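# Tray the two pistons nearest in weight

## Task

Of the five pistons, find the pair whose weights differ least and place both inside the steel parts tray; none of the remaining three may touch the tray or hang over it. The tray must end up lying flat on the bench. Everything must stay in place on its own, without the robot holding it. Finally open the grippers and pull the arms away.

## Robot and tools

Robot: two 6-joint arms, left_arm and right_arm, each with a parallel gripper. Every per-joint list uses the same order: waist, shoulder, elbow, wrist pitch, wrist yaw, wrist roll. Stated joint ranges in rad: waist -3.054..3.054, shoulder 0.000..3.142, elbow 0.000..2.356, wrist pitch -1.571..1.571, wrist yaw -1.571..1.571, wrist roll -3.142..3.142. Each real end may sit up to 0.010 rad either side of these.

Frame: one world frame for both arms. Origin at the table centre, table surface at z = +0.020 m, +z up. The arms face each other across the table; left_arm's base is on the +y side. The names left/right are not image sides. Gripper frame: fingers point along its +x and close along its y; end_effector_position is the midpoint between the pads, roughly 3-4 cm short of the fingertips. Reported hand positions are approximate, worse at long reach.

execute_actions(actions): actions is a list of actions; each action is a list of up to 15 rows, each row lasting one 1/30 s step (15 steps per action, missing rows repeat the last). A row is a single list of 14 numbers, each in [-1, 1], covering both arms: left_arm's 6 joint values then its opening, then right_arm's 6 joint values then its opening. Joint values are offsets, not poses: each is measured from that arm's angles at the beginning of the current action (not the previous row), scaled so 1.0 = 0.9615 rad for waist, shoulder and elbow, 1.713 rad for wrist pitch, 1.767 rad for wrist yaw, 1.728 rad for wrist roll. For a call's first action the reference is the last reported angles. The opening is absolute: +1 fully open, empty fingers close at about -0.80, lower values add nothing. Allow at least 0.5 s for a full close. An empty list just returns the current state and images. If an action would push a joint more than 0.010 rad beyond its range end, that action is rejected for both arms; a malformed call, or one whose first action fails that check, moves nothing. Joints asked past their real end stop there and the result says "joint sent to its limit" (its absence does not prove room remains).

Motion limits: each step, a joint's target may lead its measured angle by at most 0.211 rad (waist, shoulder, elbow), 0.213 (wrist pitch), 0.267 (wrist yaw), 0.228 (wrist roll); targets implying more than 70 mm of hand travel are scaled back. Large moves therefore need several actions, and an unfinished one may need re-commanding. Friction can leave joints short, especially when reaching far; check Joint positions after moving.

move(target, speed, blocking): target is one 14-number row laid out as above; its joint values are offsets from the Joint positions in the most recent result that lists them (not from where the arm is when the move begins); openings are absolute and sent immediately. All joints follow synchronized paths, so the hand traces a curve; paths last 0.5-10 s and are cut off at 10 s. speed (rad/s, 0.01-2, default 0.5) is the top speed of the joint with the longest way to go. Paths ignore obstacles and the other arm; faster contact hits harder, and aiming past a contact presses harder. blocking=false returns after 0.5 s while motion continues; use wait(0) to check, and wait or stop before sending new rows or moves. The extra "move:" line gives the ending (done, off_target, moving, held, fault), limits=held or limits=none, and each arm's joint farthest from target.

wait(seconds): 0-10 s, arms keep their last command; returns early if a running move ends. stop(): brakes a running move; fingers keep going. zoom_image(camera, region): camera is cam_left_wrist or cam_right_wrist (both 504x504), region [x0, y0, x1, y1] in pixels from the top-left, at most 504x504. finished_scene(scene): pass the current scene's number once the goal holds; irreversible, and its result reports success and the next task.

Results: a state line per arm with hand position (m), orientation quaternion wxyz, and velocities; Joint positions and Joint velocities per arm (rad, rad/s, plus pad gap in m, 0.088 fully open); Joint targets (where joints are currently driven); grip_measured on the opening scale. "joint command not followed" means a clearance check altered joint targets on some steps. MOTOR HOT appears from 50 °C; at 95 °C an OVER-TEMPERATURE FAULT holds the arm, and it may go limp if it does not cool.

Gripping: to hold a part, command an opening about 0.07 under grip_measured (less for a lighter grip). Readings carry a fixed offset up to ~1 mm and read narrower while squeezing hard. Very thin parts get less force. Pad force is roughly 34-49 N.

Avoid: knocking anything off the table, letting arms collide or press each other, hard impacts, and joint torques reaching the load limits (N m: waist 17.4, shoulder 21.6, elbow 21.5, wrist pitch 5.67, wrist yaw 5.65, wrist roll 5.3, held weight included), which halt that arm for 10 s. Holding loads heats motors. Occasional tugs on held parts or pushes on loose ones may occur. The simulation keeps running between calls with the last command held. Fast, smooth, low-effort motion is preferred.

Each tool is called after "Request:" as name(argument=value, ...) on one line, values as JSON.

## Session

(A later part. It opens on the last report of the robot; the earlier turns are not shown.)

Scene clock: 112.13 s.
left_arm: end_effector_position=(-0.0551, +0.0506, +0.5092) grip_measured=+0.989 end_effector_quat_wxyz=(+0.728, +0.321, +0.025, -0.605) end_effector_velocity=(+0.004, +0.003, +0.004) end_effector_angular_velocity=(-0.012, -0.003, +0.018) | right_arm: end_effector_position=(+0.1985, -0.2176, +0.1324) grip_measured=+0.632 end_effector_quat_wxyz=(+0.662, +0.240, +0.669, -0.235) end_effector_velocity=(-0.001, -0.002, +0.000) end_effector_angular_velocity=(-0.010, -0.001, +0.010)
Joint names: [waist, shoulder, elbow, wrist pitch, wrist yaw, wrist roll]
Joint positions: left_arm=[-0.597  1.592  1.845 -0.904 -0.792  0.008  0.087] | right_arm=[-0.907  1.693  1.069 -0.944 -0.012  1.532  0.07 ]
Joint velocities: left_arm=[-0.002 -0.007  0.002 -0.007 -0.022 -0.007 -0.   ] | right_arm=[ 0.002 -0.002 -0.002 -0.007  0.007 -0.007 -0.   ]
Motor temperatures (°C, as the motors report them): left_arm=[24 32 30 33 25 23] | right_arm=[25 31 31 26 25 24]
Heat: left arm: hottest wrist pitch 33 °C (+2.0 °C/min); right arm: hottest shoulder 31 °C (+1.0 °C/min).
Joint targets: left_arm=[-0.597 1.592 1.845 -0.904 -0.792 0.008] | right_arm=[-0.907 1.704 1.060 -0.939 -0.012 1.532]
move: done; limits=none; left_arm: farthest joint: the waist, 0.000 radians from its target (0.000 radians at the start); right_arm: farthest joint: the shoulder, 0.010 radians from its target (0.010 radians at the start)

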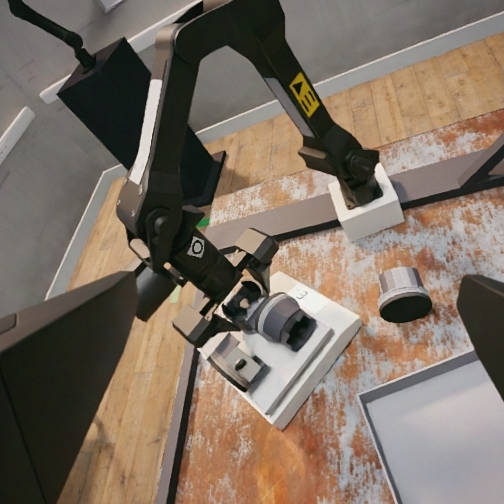

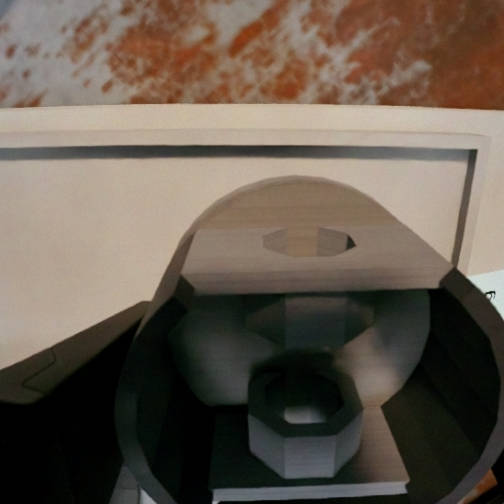

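Request:
execute_actions(actions=[[[0,0,0,0,0,0,1,0,0,0,0,0,0,0.58],[0,0,0,0,0,0,1,0,0,0,0,0,0,0.62],[0,0,0,0,0,0,1,0,0,0,0,0,0,0.66],[0,0,0,0,0,0,1,0,0,0,0,0,0,0.7],[0,0,0,0,0,0,1,0,0,0,0,0,0,0.75],[0,0,0,0,0,0,1,0,0,0,0,0,0,0.82]]])

Request:
move(target=[0,0,0,0,0,0,1, 0,-0.08,0.235,-0.17,0,0,0.82], speed=0.55)

Request:
move(target=[0,0,0,0,0,0,1, 0.353,0,0,0,0,0.195,0.82], speed=0.7)

Scene clock: 113.07 s.
left_arm: end_effector_position=(-0.0551, +0.0506, +0.5092) grip_measured=+0.989 end_effector_quat_wxyz=(+0.728, +0.321, +0.025, -0.605) end_effector_velocity=(+0.001, +0.002, -0.001) end_effector_angular_velocity=(+0.002, -0.001, +0.007) | right_arm: end_effector_position=(+0.1986, -0.2175, +0.1324) grip_measured=+0.809 end_effector_quat_wxyz=(+0.663, +0.241, +0.669, -0.235) end_effector_velocity=(-0.001, -0.004, +0.001) end_effector_angular_velocity=(-0.018, +0.006, +0.020)
Joint names: [waist, shoulder, elbow, wrist pitch, wrist yaw, wrist roll]
Joint positions: left_arm=[-0.597  1.592  1.845 -0.904 -0.792  0.008  0.087] | right_arm=[-0.907  1.693  1.069 -0.943 -0.012  1.532  0.079]
Joint velocities: left_arm=[-0.002 -0.002 -0.002 -0.007 -0.007 -0.007  0.   ] | right_arm=[-0.002 -0.002  0.002 -0.022  0.007 -0.022  0.004]
Motor temperatures (°C, as the motors report them): left_arm=[24 32 30 33 25 23] | right_arm=[25 31 31 26 25 24]
Heat: left arm: hottest wrist pitch 33 °C (+2.0 °C/min); right arm: hottest shoulder 31 °C (+1.0 °C/min).
Joint targets: left_arm=[-0.597 1.592 1.845 -0.904 -0.792 0.008] | right_arm=[-0.907 1.693 1.069 -0.944 -0.012 1.532]

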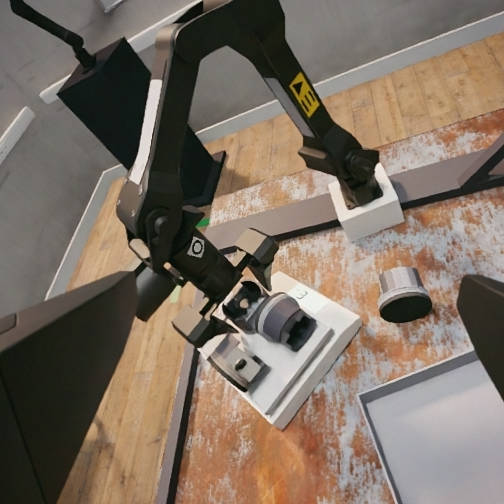

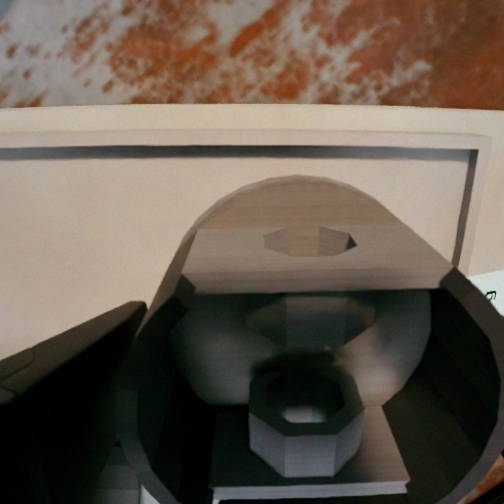

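Scene clock: 114.23 s.
left_arm: end_effector_position=(-0.0551, +0.0506, +0.5092) grip_measured=+0.989 end_effector_quat_wxyz=(+0.728, +0.321, +0.025, -0.605) end_effector_velocity=(-0.002, +0.001, +0.001) end_effector_angular_velocity=(-0.007, -0.006, -0.005) | right_arm: end_effector_position=(+0.1977, -0.2185, +0.2039) grip_measured=+0.818 end_effector_quat_wxyz=(+0.662, +0.240, +0.669, -0.236) end_effector_velocity=(-0.003, -0.000, +0.000) end_effector_angular_velocity=(-0.001, +0.010, +0.010)
Joint names: [waist, shoulder, elbow, wrist pitch, wrist yaw, wrist roll]
Joint positions: left_arm=[-0.597  1.592  1.845 -0.904 -0.792  0.008  0.087] | right_arm=[-0.907  1.625  1.287 -1.232 -0.012  1.532  0.079]
Joint velocities: left_arm=[-0.007 -0.002 -0.002  0.007 -0.007  0.007 -0.   ] | right_arm=[ 0.002 -0.002 -0.002 -0.007 -0.007 -0.007 -0.   ]
Motor temperatures (°C, as the motors report them): left_arm=[24 32 30 33 25 23] | right_arm=[25 31 31 26 25 24]
Heat: left arm: hottest wrist pitch 33 °C (+2.0 °C/min); right arm: hottest shoulder 31 °C (+1.0 °C/min).
Joint targets: left_arm=[-0.597 1.592 1.845 -0.904 -0.792 0.008] | right_arm=[-0.907 1.616 1.295 -1.234 -0.012 1.532]
move: done; limits=none; left_arm: farthest joint: the waist, 0.000 radians from its target (0.000 radians at the start); right_arm: farthest joint: the shoulder, 0.009 radians from its target (0.077 radians at the start)

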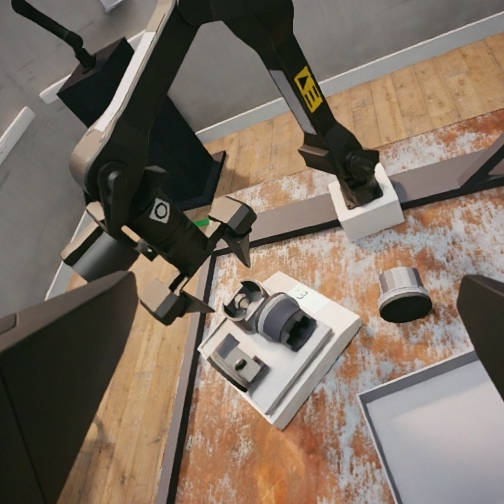

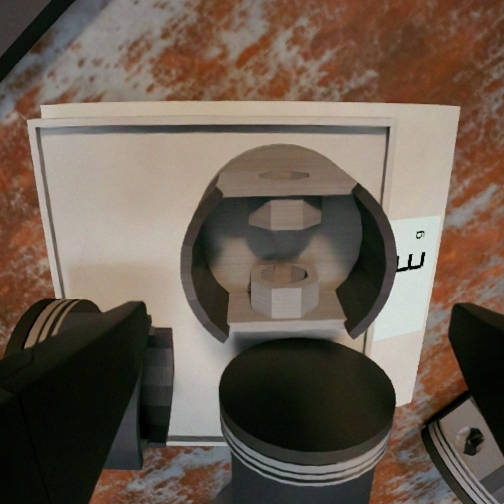

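Scene clock: 115.40 s.
left_arm: end_effector_position=(-0.0551, +0.0506, +0.5092) grip_measured=+0.989 end_effector_quat_wxyz=(+0.728, +0.321, +0.025, -0.605) end_effector_velocity=(+0.001, +0.002, -0.001) end_effector_angular_velocity=(-0.002, +0.011, +0.013) | right_arm: end_effector_position=(+0.1165, -0.1685, +0.2039) grip_measured=+0.818 end_effector_quat_wxyz=(+0.662, +0.238, +0.670, -0.237) end_effector_velocity=(-0.003, -0.001, +0.000) end_effector_angular_velocity=(-0.004, +0.010, +0.010)
Joint names: [waist, shoulder, elbow, wrist pitch, wrist yaw, wrist roll]
Joint positions: left_arm=[-0.597  1.592  1.845 -0.904 -0.792  0.008  0.087] | right_arm=[-0.571  1.625  1.287 -1.232 -0.012  1.866  0.079]
Joint velocities: left_arm=[-0.002 -0.002 -0.002 -0.007 -0.007 -0.022  0.   ] | right_arm=[ 0.002 -0.002 -0.002 -0.007 -0.007 -0.007 -0.   ]
Motor temperatures (°C, as the motors report them): left_arm=[24 32 30 33 25 23] | right_arm=[25 31 31 26 25 24]
Heat: left arm: hottest wrist pitch 33 °C (+2.0 °C/min); right arm: hottest shoulder 31 °C (+1.0 °C/min).
Joint targets: left_arm=[-0.597 1.592 1.845 -0.904 -0.792 0.008] | right_arm=[-0.567 1.625 1.287 -1.232 -0.012 1.869]
move: done; limits=none; left_arm: farthest joint: the waist, 0.000 radians from its target (0.000 radians at the start); right_arm: farthest joint: the waist, 0.004 radians from its target (0.339 radians at the start)

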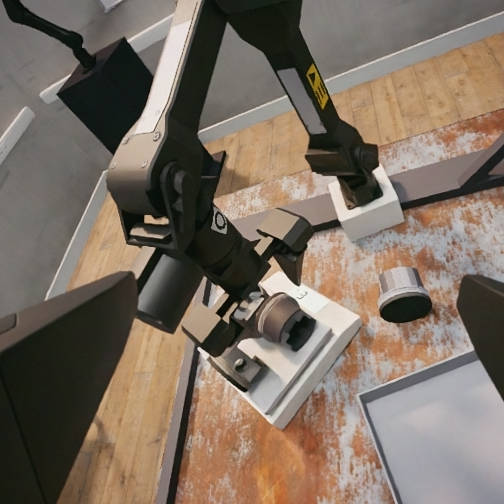

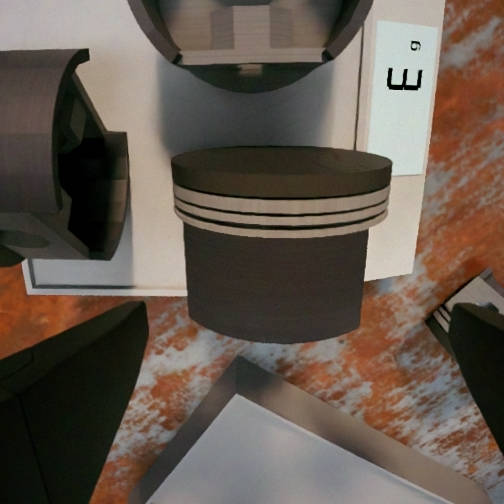

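Request:
move(target=[0,0,0,0,0,0,1, 0,0.093,-0.22,0.163,0,0,0.82], speed=0.4)

Request:
execute_actions(actions=[[[0,0,0,0,0,0,1,0,0,0,0,0,0,0.72],[0,0,0,0,0,0,1,0,0,0,0,0,0,0.63],[0,0,0,0,0,0,1,0,0,0,0,0,0,0.55],[0,0,0,0,0,0,1,0,0,0,0,0,0,0.49],[0,0,0,0,0,0,1,0,0,0,0,0,0,0.44],[0,0,0,0,0,0,1,0,0,0,0,0,0,0.4],[0,0,0,0,0,0,1,0,0,0,0,0,0,0.37],[0,0,0,0,0,0,1,0,0,0,0,0,0,0.34],[0,0,0,0,0,0,1,0,0,0,0,0,0,0.31],[0,0,0,0,0,0,1,0,0,0,0,0,0,0.28],[0,0,0,0,0,0,1,0,0,0,0,0,0,0.26],[0,0,0,0,0,0,1,0,0,0,0,0,0,0.24],[0,0,0,0,0,0,1,0,0,0,0,0,0,0.22]]])

Scene clock: 117.37 s.
left_arm: end_effector_position=(-0.0551, +0.0506, +0.5092) grip_measured=+0.989 end_effector_quat_wxyz=(+0.728, +0.321, +0.025, -0.605) end_effector_velocity=(-0.002, +0.000, -0.001) end_effector_angular_velocity=(+0.007, +0.006, -0.005) | right_arm: end_effector_position=(+0.1178, -0.1654, +0.1340) grip_measured=+0.818 end_effector_quat_wxyz=(+0.662, +0.238, +0.670, -0.237) end_effector_velocity=(+0.001, -0.003, +0.000) end_effector_angular_velocity=(-0.009, -0.004, +0.005)
Joint names: [waist, shoulder, elbow, wrist pitch, wrist yaw, wrist roll]
Joint positions: left_arm=[-0.597  1.592  1.845 -0.904 -0.792  0.008  0.087] | right_arm=[-0.571  1.701  1.085 -0.955 -0.012  1.866  0.079]
Joint velocities: left_arm=[-0.002  0.002  0.002 -0.007  0.007 -0.007 -0.   ] | right_arm=[-0.002 -0.002 -0.002 -0.007  0.007 -0.007  0.   ]
Motor temperatures (°C, as the motors report them): left_arm=[24 32 30 33 25 23] | right_arm=[25 31 31 26 25 24]
Heat: left arm: hottest wrist pitch 33 °C (+2.0 °C/min); right arm: hottest shoulder 31 °C (+1.0 °C/min).
Joint targets: left_arm=[-0.597 1.592 1.845 -0.904 -0.792 0.008] | right_arm=[-0.572 1.715 1.076 -0.952 -0.012 1.866]
move: off_target (right_arm); limits=none; left_arm: farthest joint: the waist, 0.000 radians from its target (0.000 radians at the start); right_arm: farthest joint: the shoulder, 0.013 radians from its target (0.089 radians at the start)

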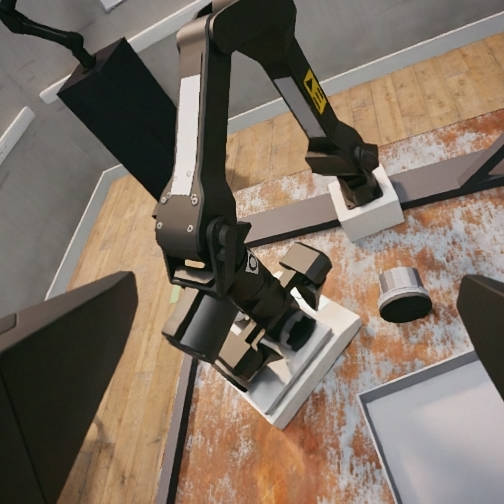

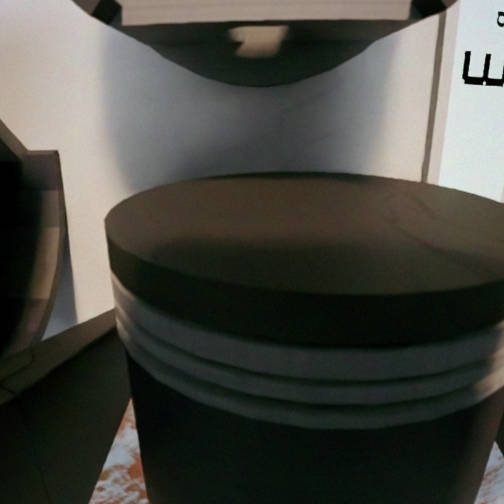

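Scene clock: 117.87 s.
left_arm: end_effector_position=(-0.0551, +0.0506, +0.5092) grip_measured=+0.989 end_effector_quat_wxyz=(+0.728, +0.321, +0.025, -0.605) end_effector_velocity=(+0.005, +0.001, +0.004) end_effector_angular_velocity=(-0.020, +0.002, +0.023) | right_arm: end_effector_position=(+0.1177, -0.1657, +0.1340) grip_measured=+0.313 end_effector_quat_wxyz=(+0.662, +0.237, +0.670, -0.238) end_effector_velocity=(+0.002, +0.000, +0.000) end_effector_angular_velocity=(+0.004, -0.010, +0.020)
Joint names: [waist, shoulder, elbow, wrist pitch, wrist yaw, wrist roll]
Joint positions: left_arm=[-0.597  1.592  1.845 -0.904 -0.792  0.008  0.087] | right_arm=[-0.571  1.701  1.085 -0.956 -0.012  1.866  0.054]
Joint velocities: left_arm=[ 0.002 -0.007 -0.002  0.007 -0.022 -0.007 -0.   ] | right_arm=[-0.002 -0.002 -0.002  0.007  0.007 -0.022  0.   ]
Motor temperatures (°C, as the motors report them): left_arm=[24 32 30 33 25 23] | right_arm=[25 31 31 26 25 24]
Heat: left arm: hottest wrist pitch 33 °C (+2.0 °C/min); right arm: hottest shoulder 31 °C (+1.0 °C/min).
Joint targets: left_arm=[-0.597 1.592 1.845 -0.904 -0.792 0.008] | right_arm=[-0.571 1.701 1.085 -0.955 -0.011 1.866]

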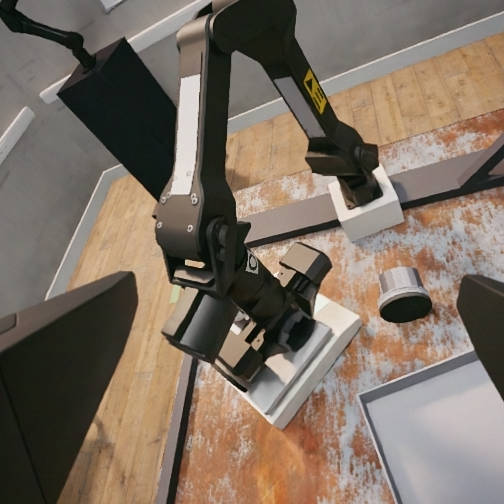

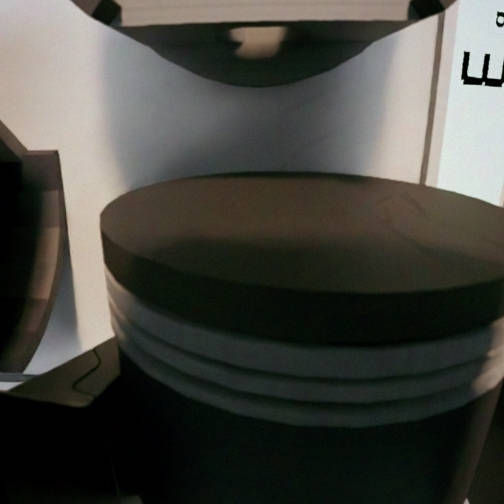

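Request:
move(target=[0,0,0,0,0,0,1, 0,-0.04,0.065,-0.043,0,0,0.22], speed=0.2)

Request:
move(target=[0,0,0,0,0,0,1, 0.793,0.395,0.445,-0.026,0,-0.134,0.22], speed=0.8)

Scene clock: 119.77 s.
left_arm: end_effector_position=(-0.0551, +0.0506, +0.5092) grip_measured=+0.989 end_effector_quat_wxyz=(+0.728, +0.321, +0.025, -0.605) end_effector_velocity=(+0.005, +0.001, +0.000) end_effector_angular_velocity=(-0.004, -0.009, +0.023) | right_arm: end_effector_position=(+0.1180, -0.1650, +0.1523) grip_measured=+0.313 end_effector_quat_wxyz=(+0.662, +0.238, +0.670, -0.237) end_effector_velocity=(-0.003, -0.003, -0.001) end_effector_angular_velocity=(-0.008, +0.011, +0.010)
Joint names: [waist, shoulder, elbow, wrist pitch, wrist yaw, wrist roll]
Joint positions: left_arm=[-0.597  1.592  1.845 -0.904 -0.792  0.008  0.087] | right_arm=[-0.571  1.678  1.136 -1.027 -0.012  1.866  0.054]
Joint velocities: left_arm=[ 0.002 -0.002 -0.002 -0.007 -0.022 -0.007  0.   ] | right_arm=[ 0.002 -0.002 -0.007 -0.007 -0.007 -0.007 -0.   ]
Motor temperatures (°C, as the motors report them): left_arm=[24 32 30 33 25 23] | right_arm=[25 31 31 26 25 24]
Heat: left arm: hottest wrist pitch 33 °C (+1.0 °C/min); right arm: hottest shoulder 31 °C (+1.0 °C/min).
Joint targets: left_arm=[-0.597 1.592 1.845 -0.904 -0.792 0.008] | right_arm=[-0.571 1.663 1.148 -1.030 -0.012 1.866]
move: off_target (right_arm); limits=none; left_arm: farthest joint: the waist, 0.000 radians from its target (0.000 radians at the start); right_arm: farthest joint: the shoulder, 0.015 radians from its target (0.039 radians at the start)

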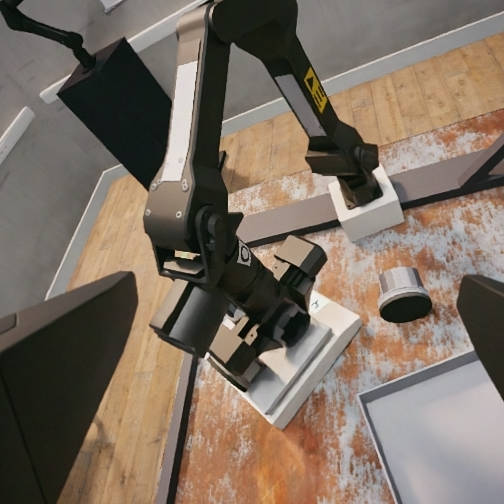

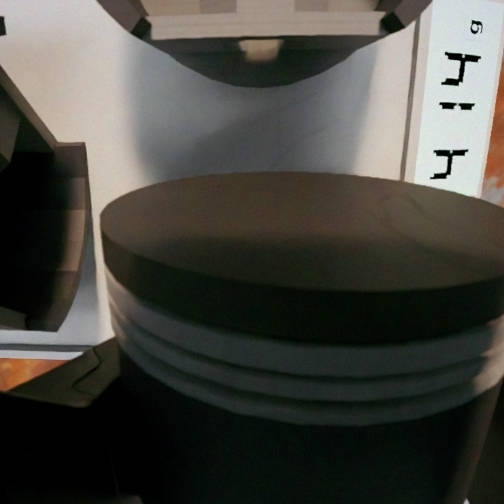

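Scene clock: 121.40 s.
left_arm: end_effector_position=(-0.0551, +0.0506, +0.5092) grip_measured=+0.989 end_effector_quat_wxyz=(+0.728, +0.321, +0.025, -0.605) end_effector_velocity=(+0.004, +0.002, -0.003) end_effector_angular_velocity=(+0.014, -0.010, +0.011) | right_arm: end_effector_position=(-0.1325, -0.0739, +0.1364) grip_measured=+0.313 end_effector_quat_wxyz=(+0.694, -0.105, +0.704, +0.109) end_effector_velocity=(+0.007, -0.007, -0.002) end_effector_angular_velocity=(-0.036, -0.022, +0.015)
Joint names: [waist, shoulder, elbow, wrist pitch, wrist yaw, wrist roll]
Joint positions: left_arm=[-0.597  1.592  1.845 -0.904 -0.792  0.008  0.087] | right_arm=[ 0.19   2.045  1.552 -1.069 -0.012  1.638  0.054]
Joint velocities: left_arm=[ 0.002 -0.002 -0.002 -0.022 -0.007 -0.007 -0.   ] | right_arm=[-0.007  0.002 -0.002 -0.037  0.007 -0.022 -0.   ]
Motor temperatures (°C, as the motors report them): left_arm=[24 32 30 33 25 23] | right_arm=[25 31 31 26 25 24]
Heat: left arm: hottest wrist pitch 33 °C (+1.0 °C/min); right arm: hottest shoulder 31 °C (+1.0 °C/min).
Joint targets: left_arm=[-0.597 1.592 1.845 -0.904 -0.792 0.008] | right_arm=[0.191 2.058 1.564 -1.071 -0.011 1.635]
move: off_target (right_arm); limits=none; left_arm: farthest joint: the waist, 0.000 radians from its target (0.000 radians at the start); right_arm: farthest joint: the shoulder, 0.012 radians from its target (0.380 radians at the start)

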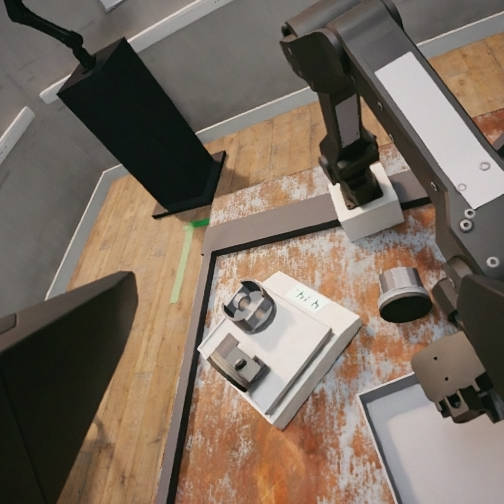

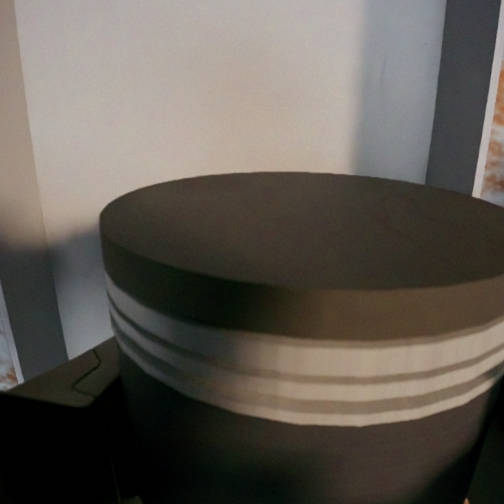

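Request:
move(target=[0,0,0,0,0,0,1, 0,0.081,-0.118,0.097,0,0,0.22], speed=0.3)

Request:
move(target=[0,0,0,0,0,0,1, 0,0.027,-0.024,0.02,0,0,0.22], speed=0.05)

Scene clock: 122.90 s.
left_arm: end_effector_position=(-0.0551, +0.0506, +0.5092) grip_measured=+0.989 end_effector_quat_wxyz=(+0.728, +0.321, +0.025, -0.605) end_effector_velocity=(+0.000, +0.000, +0.003) end_effector_angular_velocity=(-0.018, +0.022, +0.013) | right_arm: end_effector_position=(-0.1319, -0.0755, +0.0863) grip_measured=+0.313 end_effector_quat_wxyz=(+0.695, -0.109, +0.703, +0.105) end_effector_velocity=(+0.002, -0.001, +0.002) end_effector_angular_velocity=(-0.005, +0.006, +0.015)
Joint names: [waist, shoulder, elbow, wrist pitch, wrist yaw, wrist roll]
Joint positions: left_arm=[-0.597  1.592  1.845 -0.904 -0.792  0.008  0.087] | right_arm=[ 0.19   2.112  1.444 -0.905 -0.012  1.638  0.054]
Joint velocities: left_arm=[-0.002 -0.002  0.002  0.007 -0.007 -0.022 -0.   ] | right_arm=[-0.007 -0.007 -0.002 -0.007 -0.007 -0.022  0.   ]
Motor temperatures (°C, as the motors report them): left_arm=[24 32 30 33 25 23] | right_arm=[25 31 31 26 25 24]
Heat: left arm: hottest wrist pitch 33 °C (+1.0 °C/min); right arm: hottest shoulder 31 °C (+1.0 °C/min).
Joint targets: left_arm=[-0.597 1.592 1.845 -0.904 -0.792 0.008] | right_arm=[0.190 2.124 1.438 -0.903 -0.012 1.638]
move: done; limits=none; left_arm: farthest joint: the waist, 0.000 radians from its target (0.000 radians at the start); right_arm: farthest joint: the shoulder, 0.010 radians from its target (0.077 radians at the start)

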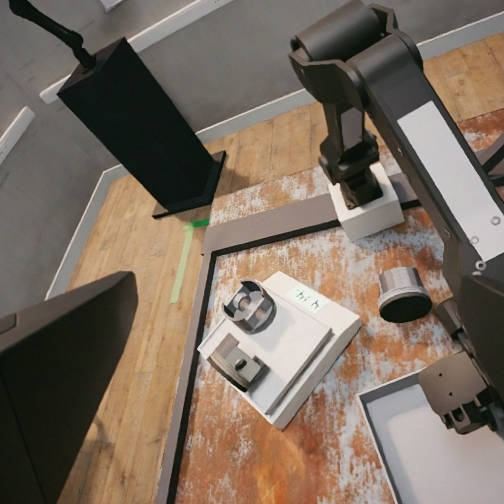

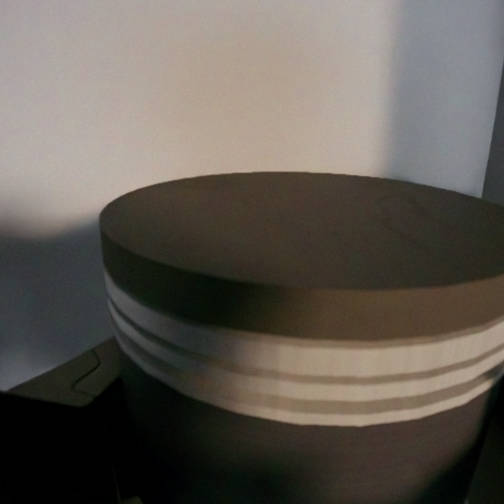

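Scene clock: 123.83 s.
left_arm: end_effector_position=(-0.0551, +0.0506, +0.5092) grip_measured=+0.989 end_effector_quat_wxyz=(+0.728, +0.321, +0.025, -0.605) end_effector_velocity=(+0.001, +0.001, +0.003) end_effector_angular_velocity=(-0.015, +0.010, +0.007) | right_arm: end_effector_position=(-0.1322, -0.0751, +0.0793) grip_measured=+0.313 end_effector_quat_wxyz=(+0.695, -0.108, +0.703, +0.107) end_effector_velocity=(+0.003, -0.002, -0.001) end_effector_angular_velocity=(-0.009, -0.011, +0.005)
Joint names: [waist, shoulder, elbow, wrist pitch, wrist yaw, wrist roll]
Joint positions: left_arm=[-0.597  1.592  1.845 -0.904 -0.792  0.008  0.087] | right_arm=[ 0.19   2.122  1.428 -0.876 -0.012  1.638  0.054]
Joint velocities: left_arm=[-0.002 -0.007 -0.002  0.007 -0.007 -0.007 -0.   ] | right_arm=[-0.002  0.002 -0.002 -0.007  0.007 -0.007 -0.   ]
Motor temperatures (°C, as the motors report them): left_arm=[24 32 30 33 25 23] | right_arm=[25 31 31 26 25 24]
Heat: left arm: hottest wrist pitch 33 °C (+1.0 °C/min); right arm: hottest shoulder 31 °C (+0.0 °C/min).
Joint targets: left_arm=[-0.597 1.592 1.845 -0.904 -0.792 0.008] | right_arm=[0.190 2.138 1.421 -0.871 -0.012 1.638]
move: off_target (right_arm); limits=none; left_arm: farthest joint: the waist, 0.000 radians from its target (0.000 radians at the start); right_arm: farthest joint: the shoulder, 0.016 radians from its target (0.025 radians at the start)

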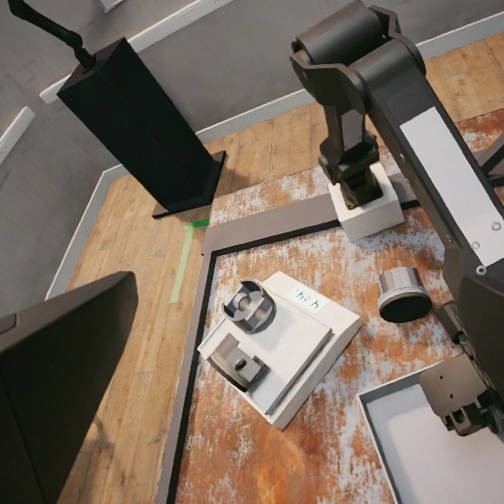

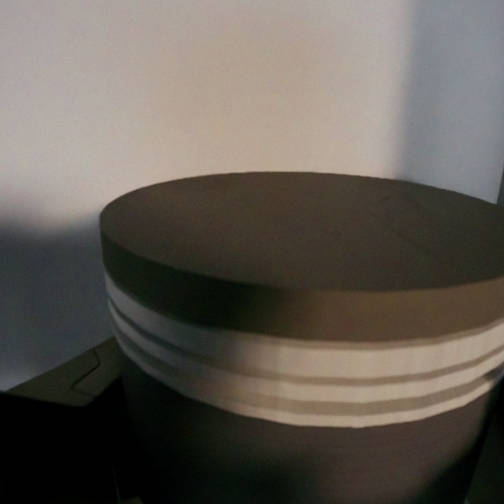

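Request:
execute_actions(actions=[[[0,0,0,0,0,0,1,0,0,0,0,0,0,0.25],[0,0,0,0,0,0,1,0,0,0,0,0,0,0.27],[0,0,0,0,0,0,1,0,0,0,0,0,0,0.29],[0,0,0,0,0,0,1,0,0,0,0,0,0,0.31],[0,0,0,0,0,0,1,0,0,0,0,0,0,0.33],[0,0,0,0,0,0,1,0,0,0,0,0,0,0.35],[0,0,0,0,0,0,1,0,0,0,0,0,0,0.37],[0,0,0,0,0,0,1,0,0,0,0,0,0,0.4],[0,0,0,0,0,0,1,0,0,0,0,0,0,0.44],[0,0,0,0,0,0,1,0,0,0,0,0,0,0.49],[0,0,0,0,0,0,1,0,0,0,0,0,0,0.55],[0,0,0,0,0,0,1,0,0,0,0,0,0,0.62]]])

Request:
move(target=[0,0,0,0,0,0,1, 0,-0.1,0.17,-0.14,0,0,0.62], speed=0.5)

Request:
move(target=[0,0,0,0,0,0,1, -0.96,-0.115,0.097,-0.112,0,-0.867,1], speed=1.3)

Scene clock: 125.10 s.
left_arm: end_effector_position=(-0.0551, +0.0506, +0.5092) grip_measured=+0.989 end_effector_quat_wxyz=(+0.728, +0.321, +0.025, -0.605) end_effector_velocity=(-0.000, +0.003, -0.003) end_effector_angular_velocity=(+0.019, -0.003, -0.005) | right_arm: end_effector_position=(-0.1321, -0.0752, +0.0792) grip_measured=+0.559 end_effector_quat_wxyz=(+0.695, -0.108, +0.703, +0.107) end_effector_velocity=(+0.003, -0.003, -0.001) end_effector_angular_velocity=(-0.009, -0.011, +0.005)
Joint names: [waist, shoulder, elbow, wrist pitch, wrist yaw, wrist roll]
Joint positions: left_arm=[-0.597  1.592  1.845 -0.904 -0.792  0.008  0.087] | right_arm=[ 0.19   2.122  1.428 -0.876 -0.012  1.638  0.066]
Joint velocities: left_arm=[-0.002 -0.002 -0.002 -0.022  0.007 -0.007 -0.   ] | right_arm=[-0.002 -0.002 -0.007 -0.007  0.007 -0.007  0.027]
Motor temperatures (°C, as the motors report them): left_arm=[24 32 30 33 25 23] | right_arm=[25 32 31 26 25 24]
Heat: left arm: hottest wrist pitch 33 °C (+1.0 °C/min); right arm: hottest shoulder 32 °C (+1.0 °C/min).
Joint targets: left_arm=[-0.597 1.592 1.845 -0.904 -0.792 0.008] | right_arm=[0.190 2.122 1.428 -0.876 -0.012 1.638]

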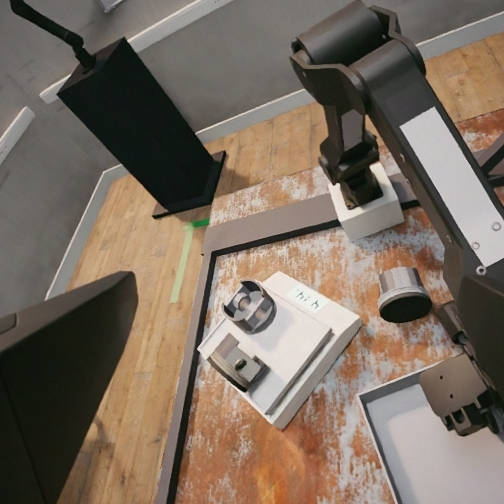

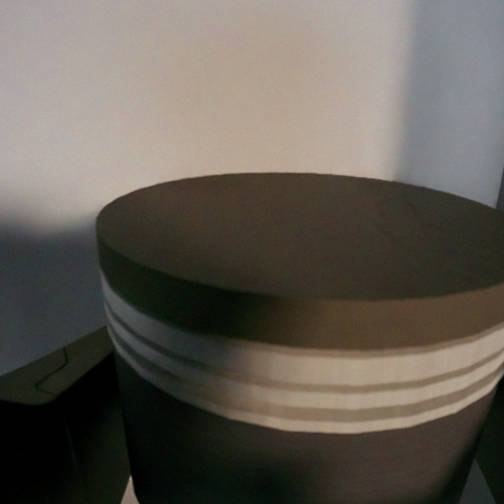

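Scene clock: 126.20 s.
left_arm: end_effector_position=(-0.0551, +0.0506, +0.5092) grip_measured=+0.989 end_effector_quat_wxyz=(+0.728, +0.321, +0.025, -0.605) end_effector_velocity=(-0.000, +0.000, -0.000) end_effector_angular_velocity=(-0.006, +0.004, +0.007) | right_arm: end_effector_position=(-0.1325, -0.0741, +0.1477) grip_measured=+0.618 end_effector_quat_wxyz=(+0.694, -0.107, +0.703, +0.108) end_effector_velocity=(-0.001, -0.003, +0.000) end_effector_angular_velocity=(-0.015, +0.018, +0.005)
Joint names: [waist, shoulder, elbow, wrist pitch, wrist yaw, wrist roll]
Joint positions: left_arm=[-0.597  1.592  1.845 -0.904 -0.792  0.008  0.087] | right_arm=[ 0.19   2.037  1.584 -1.113 -0.012  1.638  0.069]
Joint velocities: left_arm=[-0.002 -0.002 -0.007  0.007 -0.007 -0.007 -0.   ] | right_arm=[-0.002 -0.002 -0.002 -0.007 -0.022 -0.007  0.   ]
Motor temperatures (°C, as the motors report them): left_arm=[24 32 30 33 25 23] | right_arm=[25 32 31 26 25 24]
Heat: left arm: hottest wrist pitch 33 °C (+1.0 °C/min); right arm: hottest shoulder 32 °C (+1.0 °C/min).
Joint targets: left_arm=[-0.597 1.592 1.845 -0.904 -0.792 0.008] | right_arm=[0.190 2.026 1.592 -1.115 -0.012 1.638]
move: off_target (right_arm); limits=none; left_arm: farthest joint: the waist, 0.000 radians from its target (0.000 radians at the start); right_arm: farthest joint: the shoulder, 0.011 radians from its target (0.096 radians at the start)

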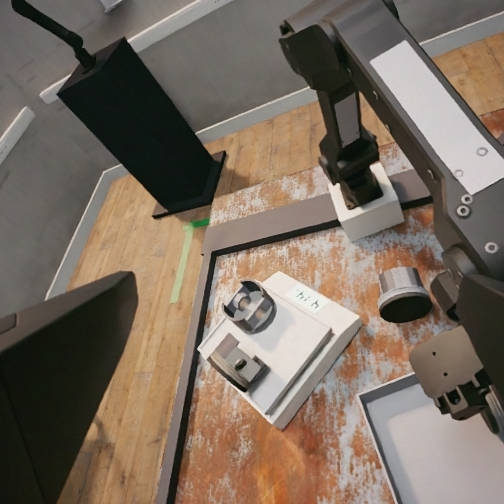

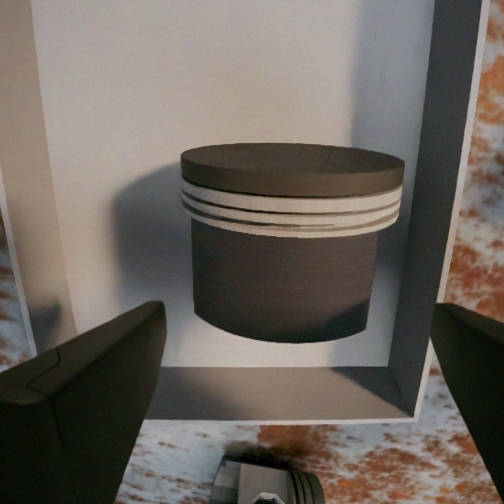

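Scene clock: 128.20 s.
left_arm: end_effector_position=(-0.0551, +0.0506, +0.5092) grip_measured=+0.989 end_effector_quat_wxyz=(+0.728, +0.321, +0.025, -0.605) end_effector_velocity=(+0.001, +0.002, -0.001) end_effector_angular_velocity=(+0.002, -0.001, +0.007) | right_arm: end_effector_position=(+0.1988, -0.1189, +0.2039) grip_measured=+1.000 end_effector_quat_wxyz=(+0.637, -0.297, +0.643, +0.305) end_effector_velocity=(-0.002, -0.003, -0.001) end_effector_angular_velocity=(-0.007, +0.013, -0.010)
Joint names: [waist, shoulder, elbow, wrist pitch, wrist yaw, wrist roll]
Joint positions: left_arm=[-0.597  1.592  1.845 -0.904 -0.792  0.008  0.087] | right_arm=[-0.729  1.939  1.67  -1.303 -0.014  0.143  0.088]
Joint velocities: left_arm=[-0.002 -0.002 -0.002 -0.007 -0.007 -0.007  0.   ] | right_arm=[-0.002 -0.002 -0.007 -0.007 -0.007  0.007  0.   ]
Motor temperatures (°C, as the motors report them): left_arm=[24 32 30 33 25 23] | right_arm=[25 32 32 26 25 24]
Heat: left arm: hottest wrist pitch 33 °C (+1.0 °C/min); right arm: hottest shoulder 32 °C (+1.0 °C/min).
Joint targets: left_arm=[-0.597 1.592 1.845 -0.904 -0.792 0.008] | right_arm=[-0.733 1.926 1.678 -1.305 -0.012 0.139]
move: off_target (right_arm); limits=none; left_arm: farthest joint: the waist, 0.000 radians from its target (0.000 radians at the start); right_arm: farthest joint: the shoulder, 0.013 radians from its target (0.110 radians at the start)

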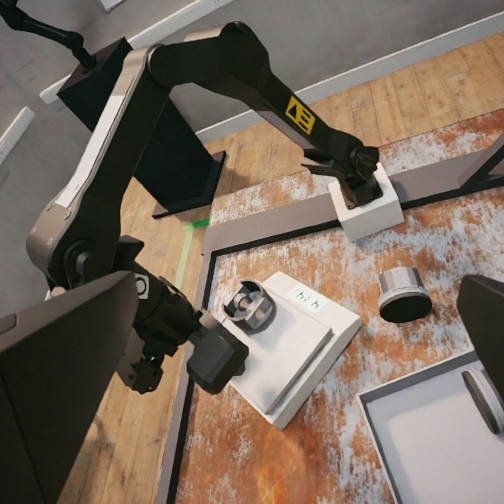

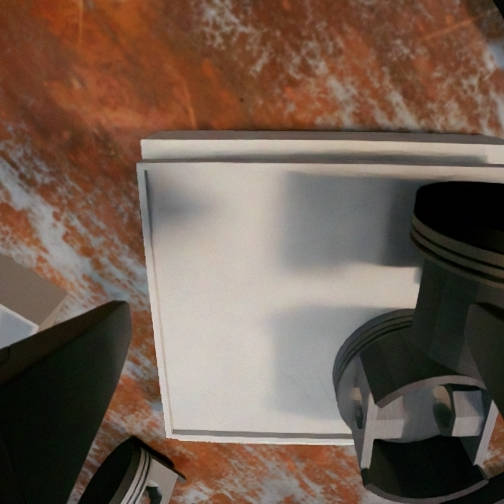

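Request:
execute_actions(actions=[])

Scene clock: 129.47 s.
left_arm: end_effector_position=(-0.0551, +0.0506, +0.5092) grip_measured=+0.989 end_effector_quat_wxyz=(+0.728, +0.321, +0.025, -0.605) end_effector_velocity=(-0.001, +0.002, -0.005) end_effector_angular_velocity=(+0.023, -0.005, -0.005) | right_arm: end_effector_position=(+0.1987, -0.1189, +0.2039) grip_measured=+1.000 end_effector_quat_wxyz=(+0.636, -0.298, +0.643, +0.305) end_effector_velocity=(-0.000, +0.000, -0.001) end_effector_angular_velocity=(+0.006, +0.005, +0.005)
Joint names: [waist, shoulder, elbow, wrist pitch, wrist yaw, wrist roll]
Joint positions: left_arm=[-0.597  1.592  1.845 -0.904 -0.792  0.008  0.087] | right_arm=[-0.729  1.939  1.67  -1.303 -0.014  0.142  0.088]
Joint velocities: left_arm=[-0.002  0.002 -0.002 -0.022  0.007 -0.007 -0.   ] | right_arm=[-0.002 -0.002 -0.007  0.007 -0.007 -0.007  0.   ]
Motor temperatures (°C, as the motors report them): left_arm=[24 32 30 33 25 23] | right_arm=[25 33 32 26 25 24]
Heat: left arm: hottest wrist pitch 33 °C (+1.0 °C/min); right arm: hottest shoulder 33 °C (+2.0 °C/min).
Joint targets: left_arm=[-0.597 1.592 1.845 -0.904 -0.792 0.008] | right_arm=[-0.733 1.926 1.678 -1.305 -0.012 0.139]

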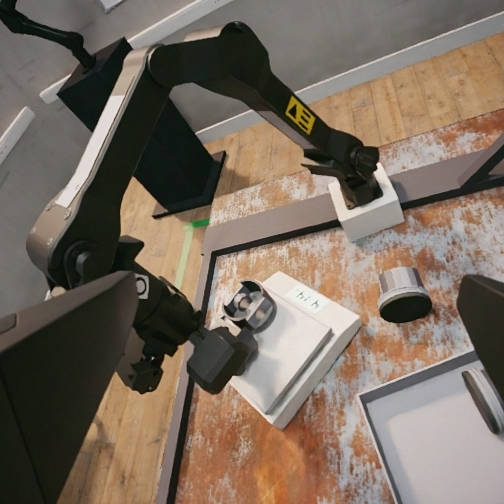

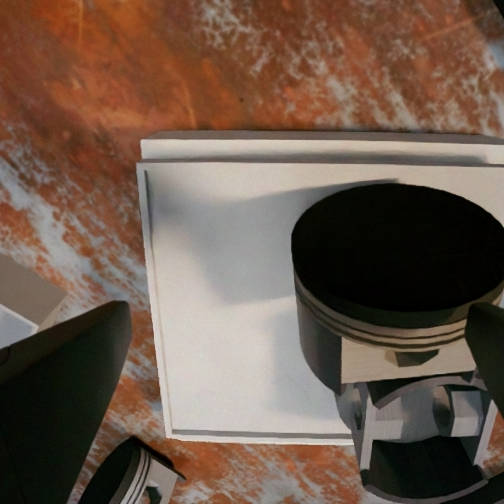

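Request:
wait(seconds=1)

Scene clock: 130.70 s.
left_arm: end_effector_position=(-0.0551, +0.0506, +0.5092) grip_measured=+0.989 end_effector_quat_wxyz=(+0.728, +0.321, +0.025, -0.605) end_effector_velocity=(+0.001, +0.001, +0.005) end_effector_angular_velocity=(-0.015, -0.000, +0.000) | right_arm: end_effector_position=(+0.1987, -0.1189, +0.2039) grip_measured=+1.000 end_effector_quat_wxyz=(+0.636, -0.298, +0.643, +0.305) end_effector_velocity=(-0.001, -0.002, -0.001) end_effector_angular_velocity=(-0.007, +0.013, +0.005)
Joint names: [waist, shoulder, elbow, wrist pitch, wrist yaw, wrist roll]
Joint positions: left_arm=[-0.597  1.592  1.845 -0.904 -0.792  0.008  0.087] | right_arm=[-0.729  1.939  1.67  -1.303 -0.014  0.142  0.088]
Joint velocities: left_arm=[-0.002 -0.007  0.002  0.007 -0.007  0.007  0.   ] | right_arm=[-0.002  0.002 -0.002 -0.007 -0.007 -0.007  0.   ]
Motor temperatures (°C, as the motors report them): left_arm=[24 32 30 33 25 23] | right_arm=[25 33 32 26 25 24]
Heat: left arm: hottest wrist pitch 33 °C (+1.0 °C/min); right arm: hottest shoulder 33 °C (+2.0 °C/min).
Joint targets: left_arm=[-0.597 1.592 1.845 -0.904 -0.792 0.008] | right_arm=[-0.733 1.926 1.678 -1.305 -0.012 0.139]
wait: 1.00 s; at rest from the start

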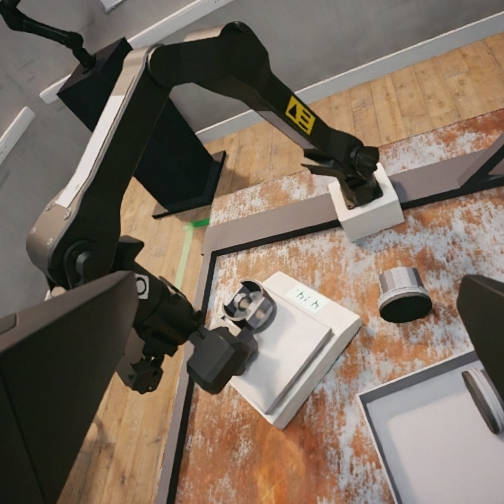

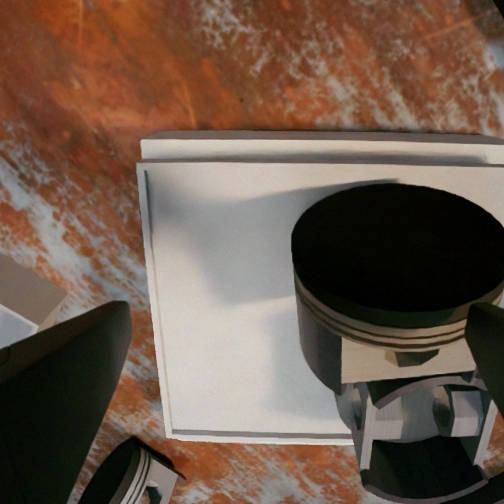

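Request:
move(target=[0,0,0,0,0,0,1,-0.098,-0.1175,-0.133,0.0205,0,-0.053,1], speed=0.3)

Scene clock: 133.27 s.
left_arm: end_effector_position=(-0.0551, +0.0506, +0.5092) grip_measured=+0.989 end_effector_quat_wxyz=(+0.728, +0.321, +0.025, -0.605) end_effector_velocity=(-0.000, +0.000, +0.001) end_effector_angular_velocity=(-0.007, -0.006, +0.000) | right_arm: end_effector_position=(+0.2134, -0.1548, +0.2075) grip_measured=+1.000 end_effector_quat_wxyz=(+0.642, -0.294, +0.638, +0.308) end_effector_velocity=(-0.002, -0.005, +0.002) end_effector_angular_velocity=(-0.009, +0.016, +0.015)
Joint names: [waist, shoulder, elbow, wrist pitch, wrist yaw, wrist roll]
Joint positions: left_arm=[-0.597  1.592  1.845 -0.904 -0.792  0.008  0.087] | right_arm=[-0.819  1.84   1.552 -1.27  -0.014  0.054  0.088]
Joint velocities: left_arm=[-0.002 -0.002 -0.002  0.007 -0.007  0.007 -0.   ] | right_arm=[-0.007 -0.007 -0.002 -0.022 -0.007 -0.022  0.   ]
Motor temperatures (°C, as the motors report them): left_arm=[24 32 30 33 25 23] | right_arm=[25 34 32 26 25 24]
Heat: left arm: hottest wrist pitch 33 °C (+1.0 °C/min); right arm: hottest shoulder 34 °C (+3.0 °C/min).
Joint targets: left_arm=[-0.597 1.592 1.845 -0.904 -0.792 0.008] | right_arm=[-0.823 1.826 1.542 -1.268 -0.014 0.051]
move: off_target (right_arm); limits=none; left_arm: farthest joint: the waist, 0.000 radians from its target (0.000 radians at the start); right_arm: farthest joint: the shoulder, 0.014 radians from its target (0.113 radians at the start)

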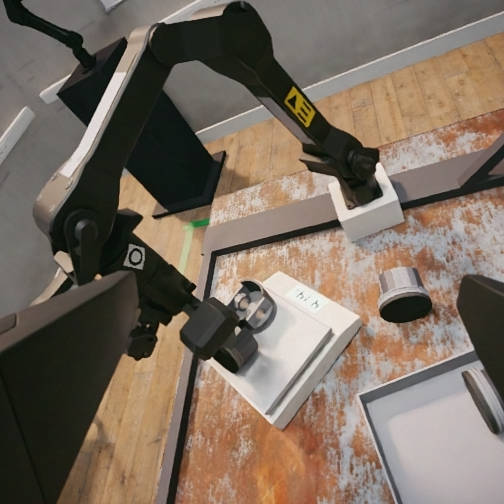

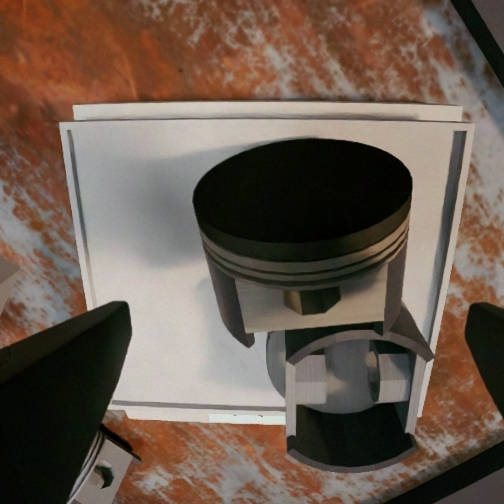

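Request:
move(target=[0,0,0,0,0,0,1,-0.0125,0.016,-0.174,0.0915,0,-0.0535,1], speed=0.25)

Scene clock: 135.67 s.
left_arm: end_effector_position=(-0.0551, +0.0506, +0.5092) grip_measured=+0.989 end_effector_quat_wxyz=(+0.728, +0.321, +0.025, -0.605) end_effector_velocity=(+0.001, +0.002, -0.004) end_effector_angular_velocity=(+0.018, -0.013, +0.007) | right_arm: end_effector_position=(+0.2123, -0.1610, +0.1680) grip_measured=+1.000 end_effector_quat_wxyz=(+0.628, -0.321, +0.626, +0.333) end_effector_velocity=(+0.000, +0.001, -0.001) end_effector_angular_velocity=(+0.006, +0.004, +0.020)
Joint names: [waist, shoulder, elbow, wrist pitch, wrist yaw, wrist roll]
Joint positions: left_arm=[-0.597  1.592  1.845 -0.904 -0.792  0.008  0.087] | right_arm=[-0.828  1.84   1.395 -1.115 -0.014 -0.035  0.088]
Joint velocities: left_arm=[-0.002  0.002 -0.002 -0.022 -0.007 -0.007 -0.   ] | right_arm=[-0.002  0.002 -0.002  0.007 -0.007 -0.022  0.   ]
Motor temperatures (°C, as the motors report them): left_arm=[24 32 30 33 25 23] | right_arm=[25 34 32 26 25 24]
Heat: left arm: hottest wrist pitch 33 °C (+1.0 °C/min); right arm: hottest shoulder 34 °C (+3.0 °C/min).
Joint targets: left_arm=[-0.597 1.592 1.845 -0.904 -0.792 0.008] | right_arm=[-0.831 1.855 1.385 -1.113 -0.014 -0.039]
move: off_target (right_arm); limits=none; left_arm: farthest joint: the waist, 0.000 radians from its target (0.000 radians at the start); right_arm: farthest joint: the shoulder, 0.015 radians from its target (0.016 radians at the start)

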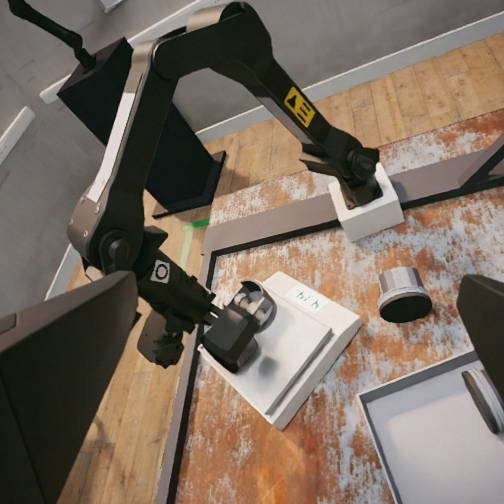

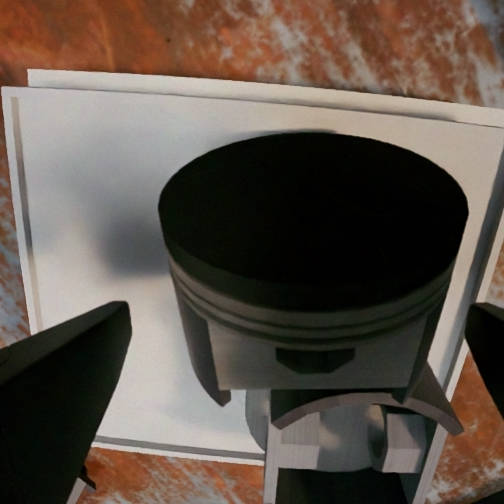

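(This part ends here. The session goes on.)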